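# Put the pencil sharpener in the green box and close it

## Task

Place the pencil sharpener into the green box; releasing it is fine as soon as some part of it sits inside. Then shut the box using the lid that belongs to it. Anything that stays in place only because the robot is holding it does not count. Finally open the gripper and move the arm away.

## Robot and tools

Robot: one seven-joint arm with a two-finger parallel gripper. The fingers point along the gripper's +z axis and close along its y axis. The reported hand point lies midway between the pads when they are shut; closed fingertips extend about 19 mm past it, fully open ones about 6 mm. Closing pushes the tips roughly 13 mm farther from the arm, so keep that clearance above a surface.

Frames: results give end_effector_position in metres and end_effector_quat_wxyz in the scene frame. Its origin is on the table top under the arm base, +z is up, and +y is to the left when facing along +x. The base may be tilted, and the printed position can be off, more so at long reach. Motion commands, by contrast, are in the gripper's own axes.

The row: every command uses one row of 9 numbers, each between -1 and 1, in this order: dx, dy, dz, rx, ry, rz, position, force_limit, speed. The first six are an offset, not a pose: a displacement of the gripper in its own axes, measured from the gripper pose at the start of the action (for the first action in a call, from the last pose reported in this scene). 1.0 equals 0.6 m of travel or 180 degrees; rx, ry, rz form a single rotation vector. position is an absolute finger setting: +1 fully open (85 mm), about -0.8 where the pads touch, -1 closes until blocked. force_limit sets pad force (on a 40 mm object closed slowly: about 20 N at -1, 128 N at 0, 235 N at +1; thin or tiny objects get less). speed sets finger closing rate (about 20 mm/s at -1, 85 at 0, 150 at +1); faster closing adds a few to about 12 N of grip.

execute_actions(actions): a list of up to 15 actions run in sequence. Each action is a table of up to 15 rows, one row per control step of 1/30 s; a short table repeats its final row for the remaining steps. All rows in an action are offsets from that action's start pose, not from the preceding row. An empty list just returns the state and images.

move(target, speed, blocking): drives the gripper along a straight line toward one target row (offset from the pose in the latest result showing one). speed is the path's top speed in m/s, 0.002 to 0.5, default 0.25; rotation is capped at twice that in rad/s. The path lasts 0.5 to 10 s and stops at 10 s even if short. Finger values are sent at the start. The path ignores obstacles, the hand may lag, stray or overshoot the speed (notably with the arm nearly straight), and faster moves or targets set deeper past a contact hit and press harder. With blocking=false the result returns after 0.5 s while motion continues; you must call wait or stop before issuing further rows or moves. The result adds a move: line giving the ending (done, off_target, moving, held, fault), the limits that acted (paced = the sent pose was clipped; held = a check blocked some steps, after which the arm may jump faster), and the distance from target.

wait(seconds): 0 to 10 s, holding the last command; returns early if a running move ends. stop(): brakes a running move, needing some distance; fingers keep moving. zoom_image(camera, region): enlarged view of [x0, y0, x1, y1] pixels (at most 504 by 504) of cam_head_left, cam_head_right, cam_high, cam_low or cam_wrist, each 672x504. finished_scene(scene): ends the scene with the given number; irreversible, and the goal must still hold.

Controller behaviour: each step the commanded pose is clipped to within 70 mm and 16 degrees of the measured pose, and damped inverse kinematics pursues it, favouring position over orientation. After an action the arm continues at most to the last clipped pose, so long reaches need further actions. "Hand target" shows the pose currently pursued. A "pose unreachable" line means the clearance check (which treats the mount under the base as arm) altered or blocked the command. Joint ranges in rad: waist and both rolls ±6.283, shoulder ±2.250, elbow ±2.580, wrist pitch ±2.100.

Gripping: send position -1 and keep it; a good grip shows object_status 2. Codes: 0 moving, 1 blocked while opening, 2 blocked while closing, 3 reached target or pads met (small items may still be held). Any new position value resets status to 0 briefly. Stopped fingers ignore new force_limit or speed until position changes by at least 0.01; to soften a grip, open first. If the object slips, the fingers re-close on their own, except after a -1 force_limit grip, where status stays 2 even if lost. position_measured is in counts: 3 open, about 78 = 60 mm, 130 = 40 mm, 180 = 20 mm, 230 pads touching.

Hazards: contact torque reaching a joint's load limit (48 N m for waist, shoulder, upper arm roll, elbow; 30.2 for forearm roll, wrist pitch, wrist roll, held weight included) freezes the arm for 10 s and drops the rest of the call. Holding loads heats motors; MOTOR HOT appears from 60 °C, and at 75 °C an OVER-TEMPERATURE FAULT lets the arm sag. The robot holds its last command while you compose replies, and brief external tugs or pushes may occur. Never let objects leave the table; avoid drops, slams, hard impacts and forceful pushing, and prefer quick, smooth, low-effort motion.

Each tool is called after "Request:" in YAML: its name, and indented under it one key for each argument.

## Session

Request:
execute_actions:
  actions: []

Scene clock: 0.00 s.
end_effector_position=(+0.3586, -0.1698, +0.1398) position_measured=3 object_status=3 end_effector_quat_wxyz=(+0.267, +0.693, -0.670, -0.013)
Joint positions: [ 0.052 -0.016 -0.289  2.389  0.918  1.009  1.967]
Joint velocities: [ 0.     0.     0.     0.     0.    -0.001 -0.001]
Hand target: +0.359, -0.170, +0.140; +0.267, +0.693, -0.670, -0.013

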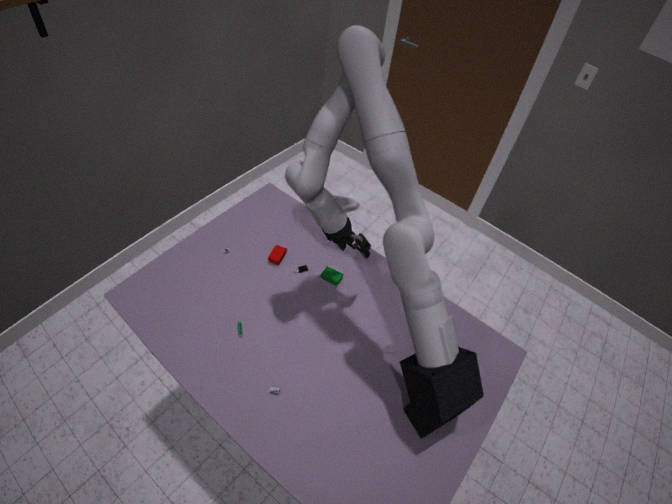

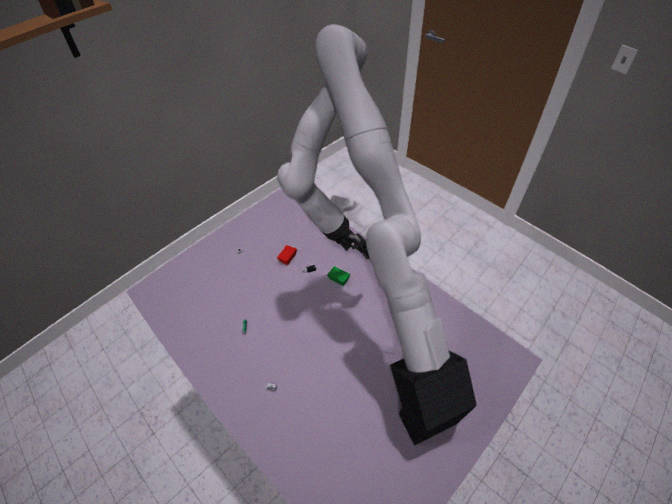

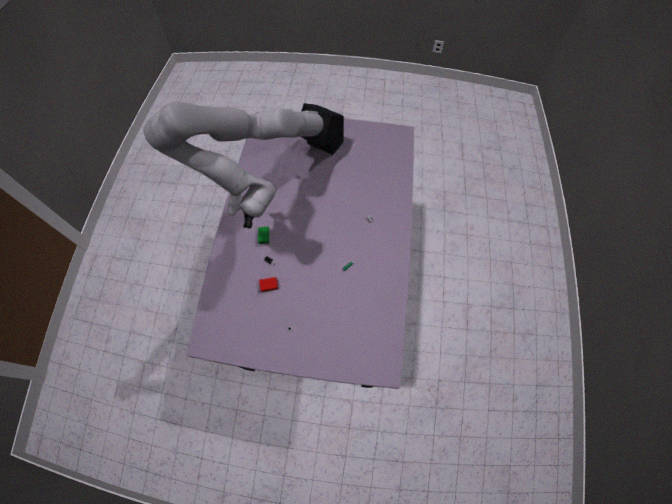

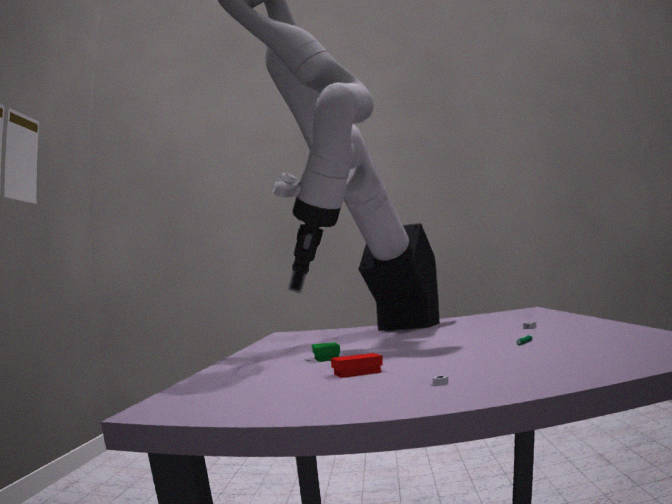

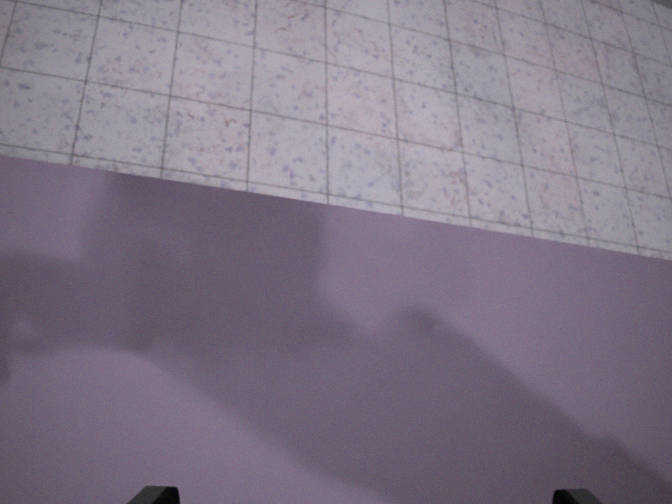

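Request:
move:
  target: [0.04,-0.023,-0.11,0.129,-0.104,0,0.3,-0.4,0]

Scene clock: 11.40 s.
end_effector_position=(+0.3985, -0.1693, +0.1986) position_measured=91 object_status=3 end_effector_quat_wxyz=(+0.011, +0.721, -0.693, +0.008)
Joint positions: [-0.048 -0.593  0.026  2.506  0.79   0.663  2.498]
Joint velocities: [-0.008 -0.015  0.002 -0.003 -0.01  -0.003  0.014]
Hand target: +0.399, -0.169, +0.199; +0.010, +0.721, -0.693, +0.009
Off the commanded pose: 0.001 m, 0 deg.
move: done

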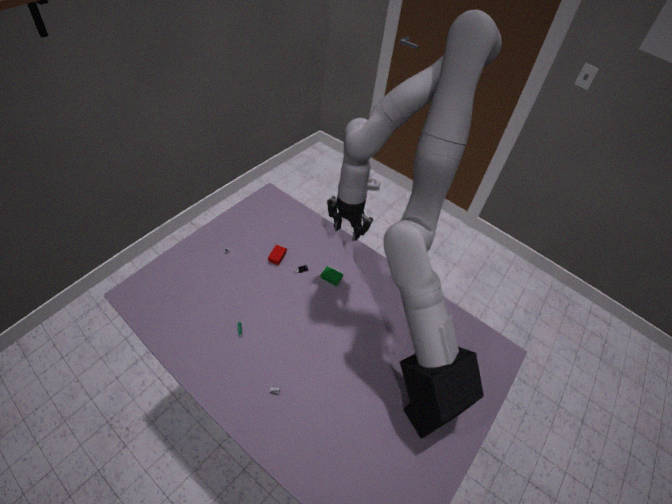

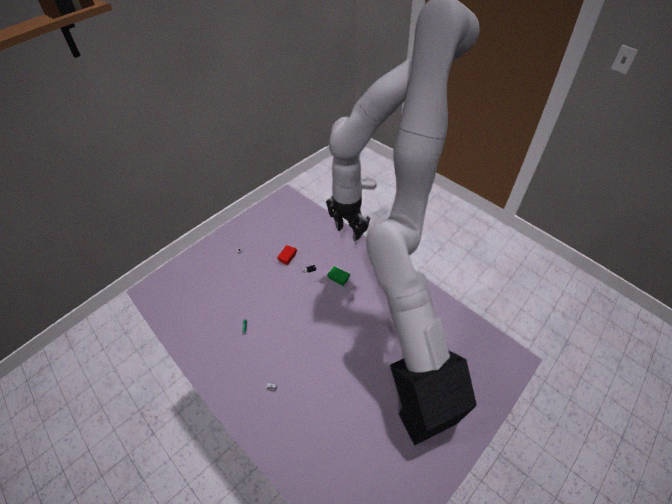

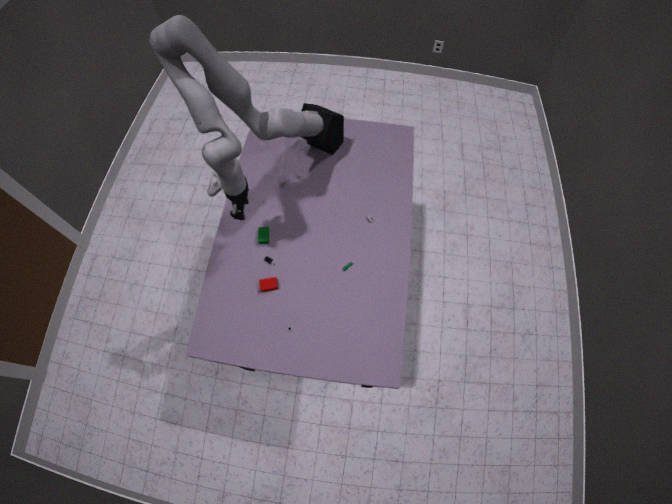

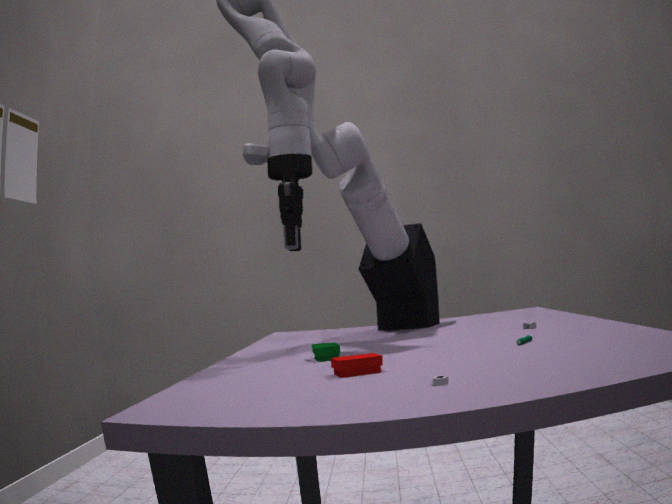

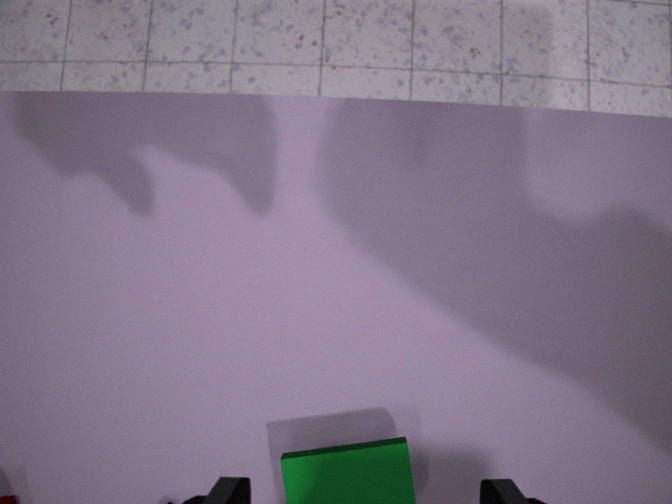

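Request:
move:
  target: [-0.03,0,0.15,0,0,-0.5,0.3,-0.4,0]

Scene clock: 19.13 s.
end_effector_position=(+0.3984, -0.1549, +0.1084) position_measured=91 object_status=3 end_effector_quat_wxyz=(+0.010, +1.000, +0.019, -0.020)
Joint positions: [-0.039 -0.209  0.186  2.58   1.504  0.353  3.379]
Joint velocities: [ 0.201  0.021 -0.157 -0.     0.045 -0.063 -0.032]
Hand target: +0.398, -0.155, +0.108; +0.010, +1.000, +0.019, -0.020
Off the commanded pose: 0.001 m, 2 deg.
joint sent to its limit — the command would take joint 4 (elbow) past its upper limit, so that joint was sent only as far as its limit.
move: done

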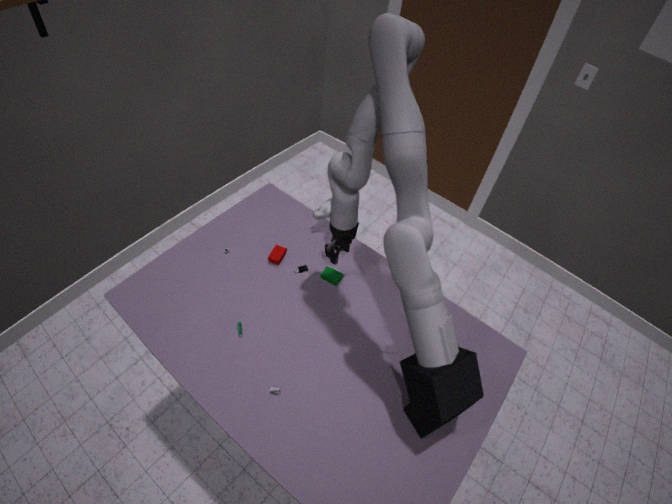

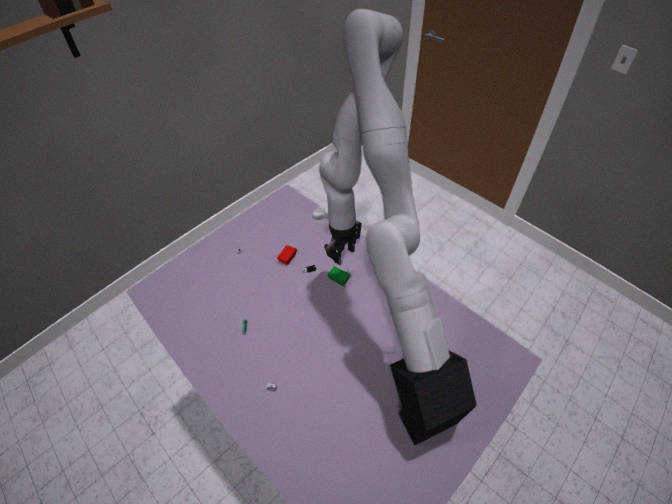

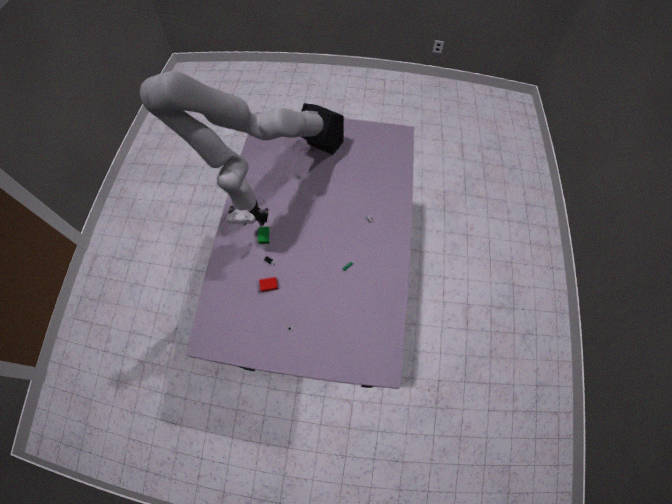

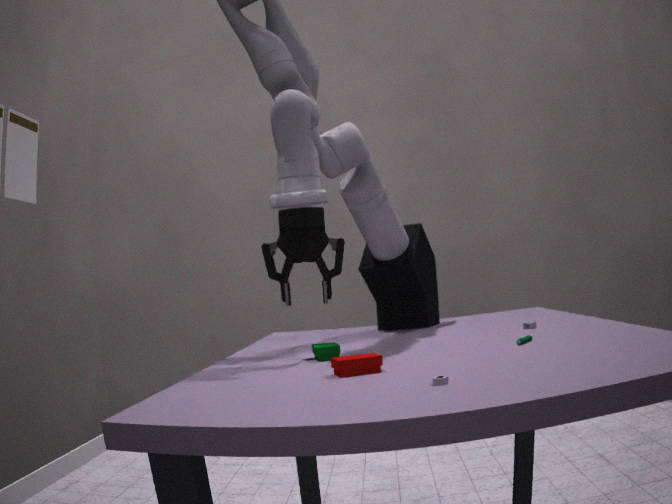

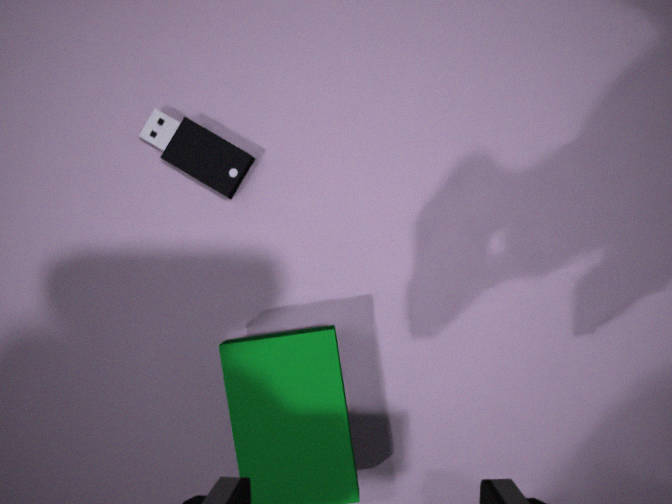

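Request:
move:
  target: [0.035,-0.04,0.075,0,0,-0.045,0.3,-0.4,0]
  speed: 0.1

Scene clock: 23.83 s.
end_effector_position=(+0.4169, -0.1314, +0.0625) position_measured=91 object_status=3 end_effector_quat_wxyz=(+0.009, +0.996, +0.089, -0.020)
Joint positions: [-0.066  0.011  0.19   2.542  1.952  0.363  2.999]
Joint velocities: [ 0.003  0.012  0.002  0.009  0.054  0.005 -0.053]
Hand target: +0.417, -0.131, +0.062; +0.009, +0.996, +0.089, -0.021
Off the commanded pose: 0.001 m, 0 deg.
move: done

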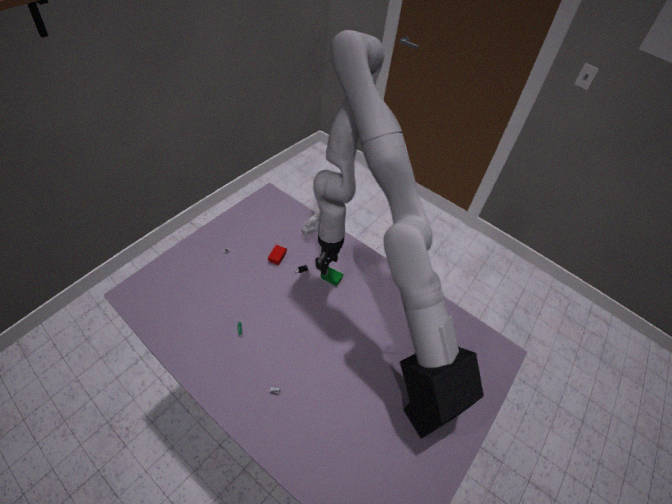

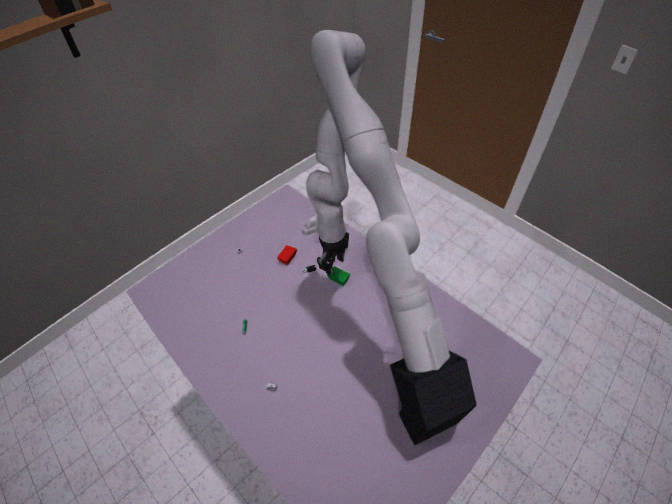

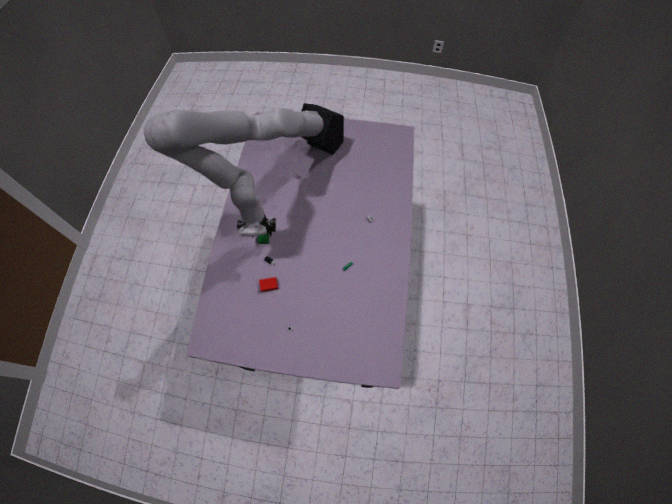

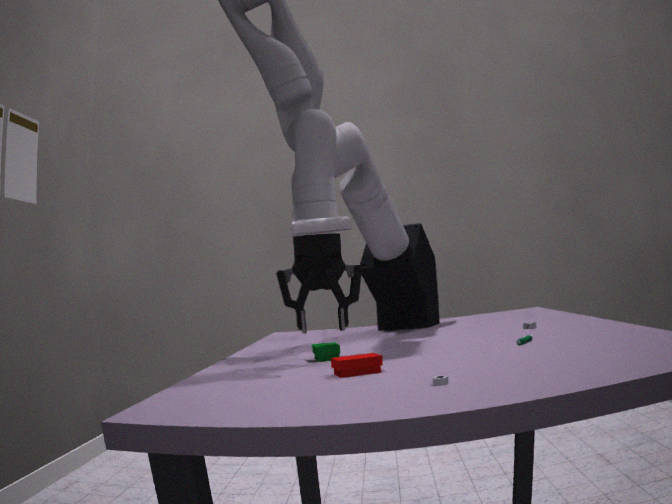

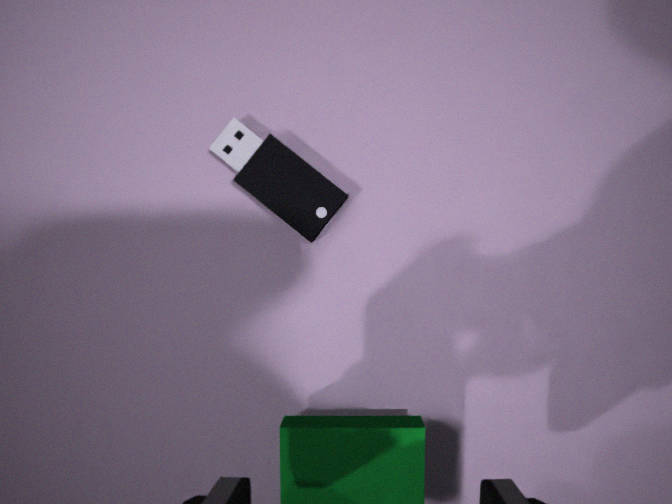

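Request:
move:
  target: [0,-0.005,0.058,0,0,0,0.3,-0.4,0]
  speed: 0.05

Request:
execute_actions:
  actions:
    - [[0,0,0,0,0,0,-1,-0.4,-0.5]]
    - [[0,0,0,0,0,0,-1,-0.4,-0.5]]

Request:
move:
  target: [0,0,-0.07,0,0,0,-1,-0.4,-0.5]
  speed: 0.05

Scene clock: 29.67 s.
end_effector_position=(+0.4156, -0.1290, +0.0280) position_measured=91 object_status=3 end_effector_quat_wxyz=(+0.009, +0.996, +0.090, -0.020)
Joint positions: [0.027 0.156 0.154 2.531 2.335 0.397 2.629]
Joint velocities: [ 0.017  0.01  -0.004  0.004  0.036  0.008 -0.035]
Hand target: +0.415, -0.129, +0.028; +0.009, +0.996, +0.089, -0.020
Off the commanded pose: 0.001 m, 0 deg.
move: done

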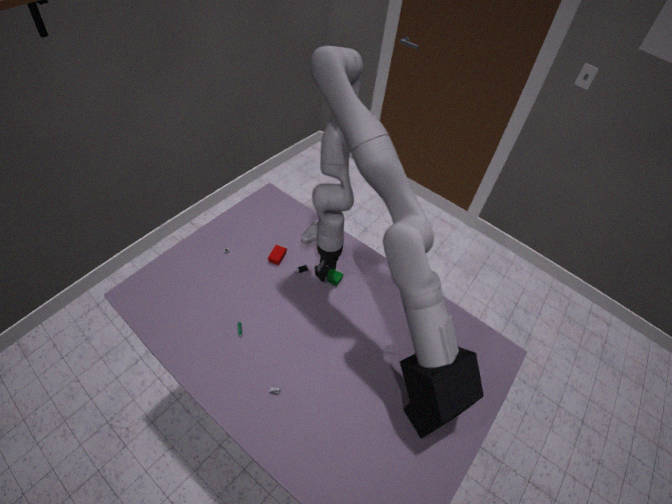

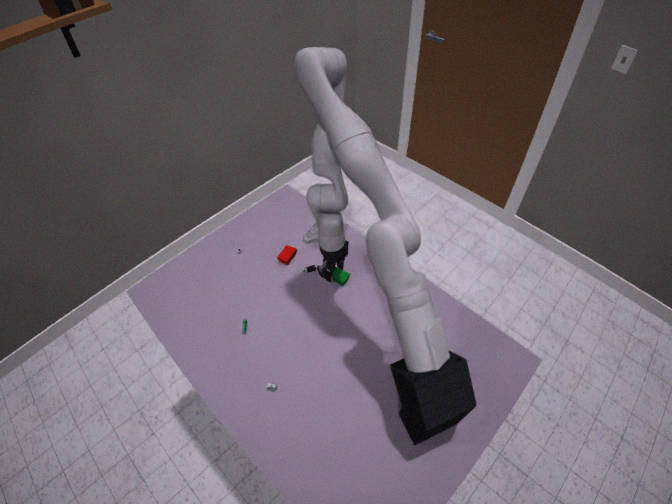

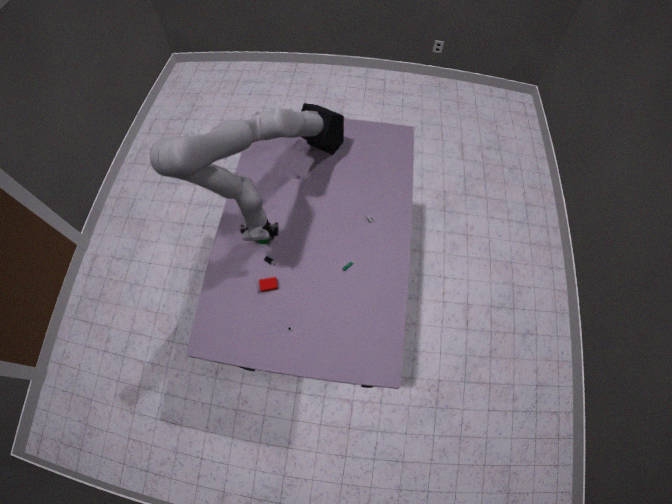

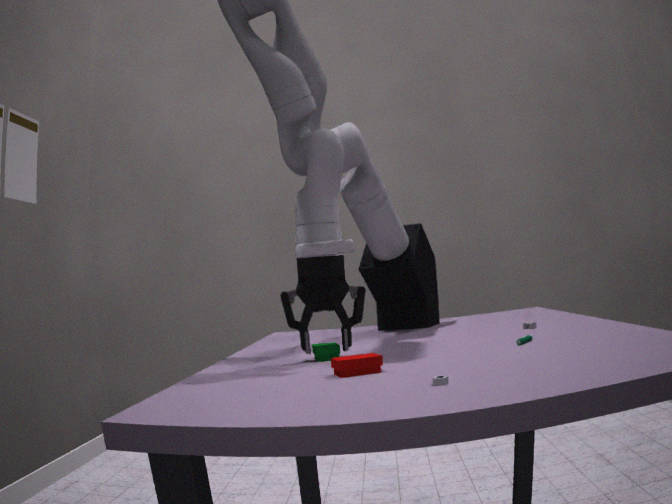

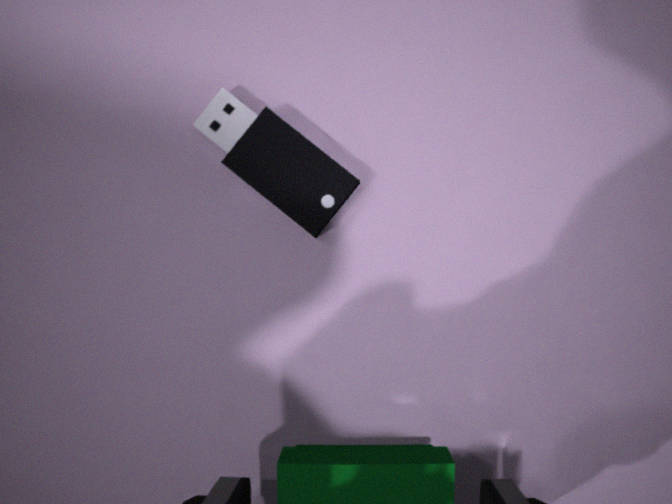

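Scene clock: 30.67 s.
end_effector_position=(+0.4157, -0.1289, +0.0283) position_measured=135 object_status=2 end_effector_quat_wxyz=(+0.009, +0.996, +0.090, -0.020)
Joint positions: [0.026 0.154 0.154 2.532 2.335 0.397 2.629]
Joint velocities: [ 0.    -0.001  0.    -0.    -0.    -0.001  0.001]
Hand target: +0.416, -0.129, +0.028; +0.009, +0.996, +0.090, -0.020
Off the commanded pose: 0.000 m, 0 deg.

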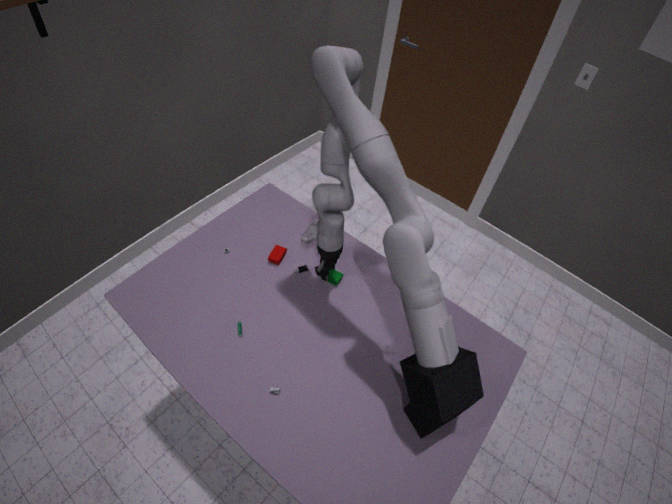

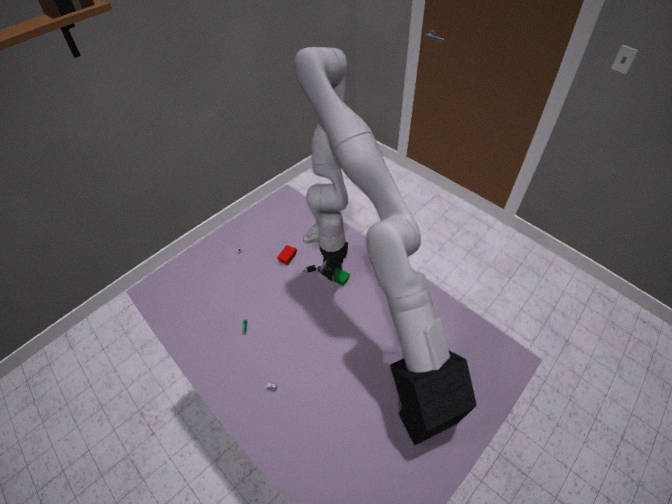

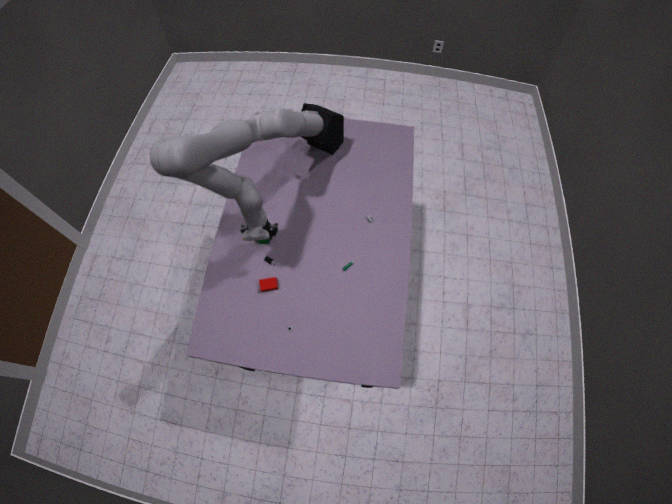

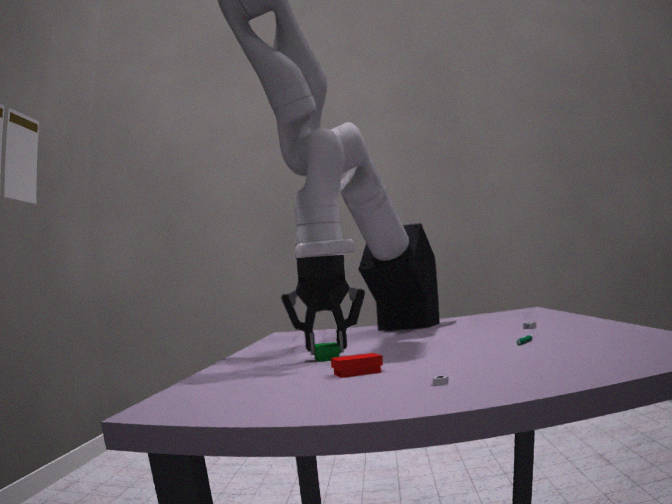

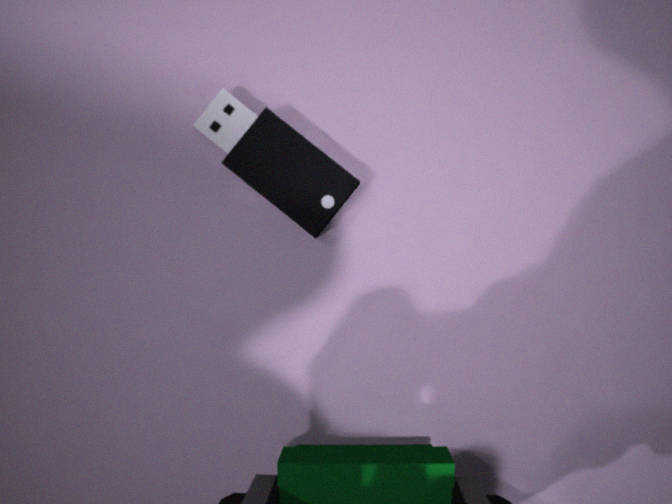

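Scene clock: 31.87 s.
end_effector_position=(+0.4168, -0.1279, +0.0700) position_measured=135 object_status=2 end_effector_quat_wxyz=(+0.009, +0.996, +0.090, -0.020)
Joint positions: [-0.081 -0.016  0.17   2.547  1.857  0.378  3.074]
Joint velocities: [-0.003 -0.009 -0.008 -0.012 -0.075  0.     0.074]
Hand target: +0.417, -0.128, +0.070; +0.009, +0.996, +0.090, -0.019
Off the commanded pose: 0.001 m, 0 deg.
move: done

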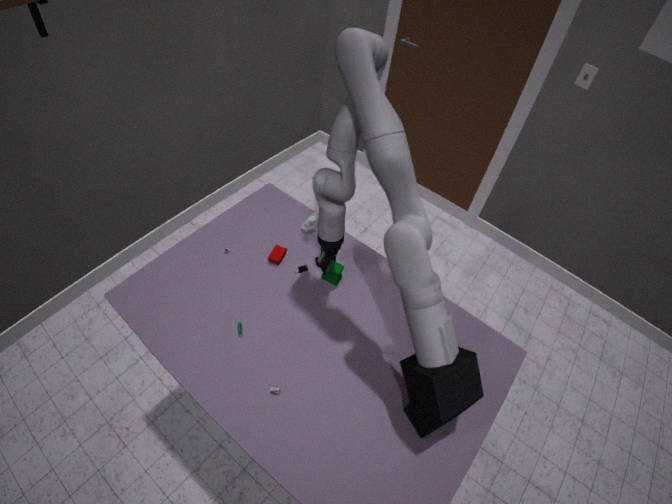

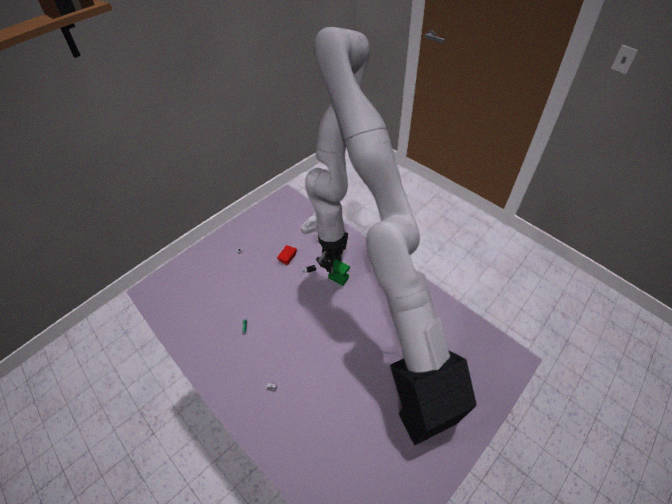

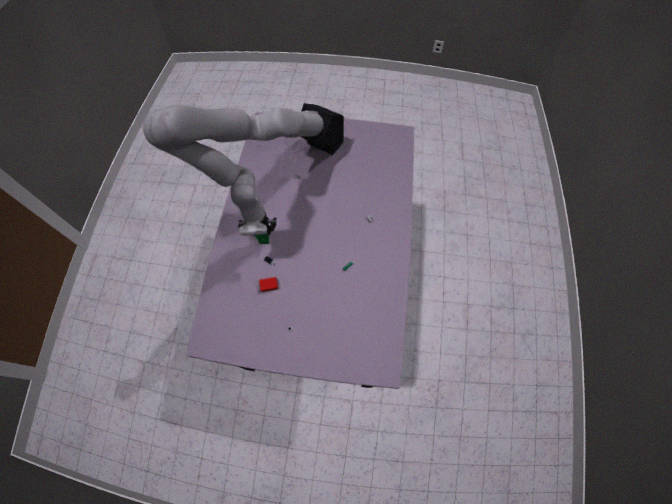

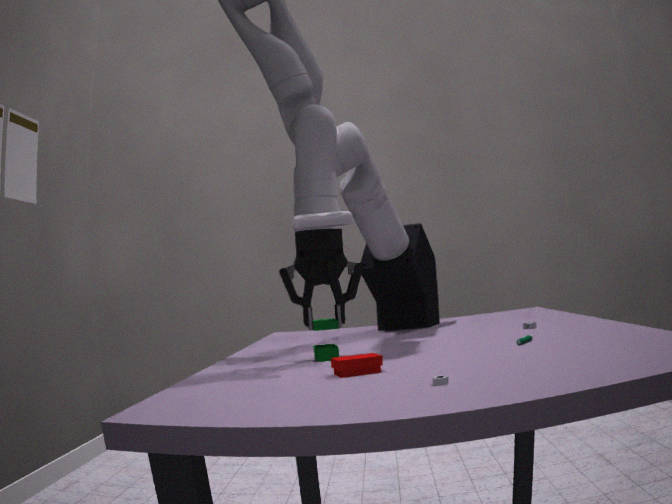

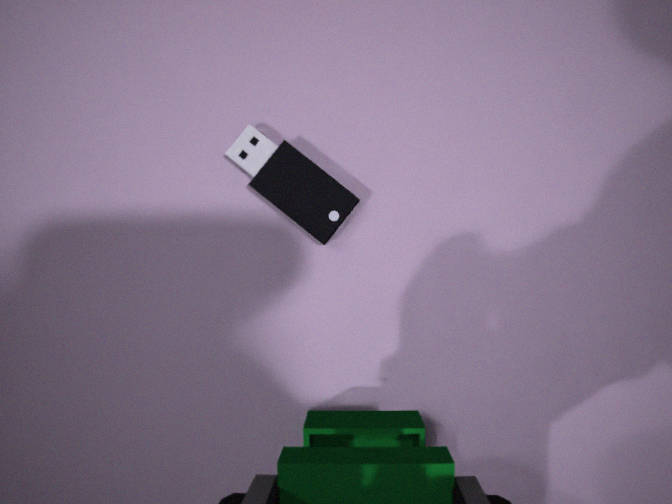

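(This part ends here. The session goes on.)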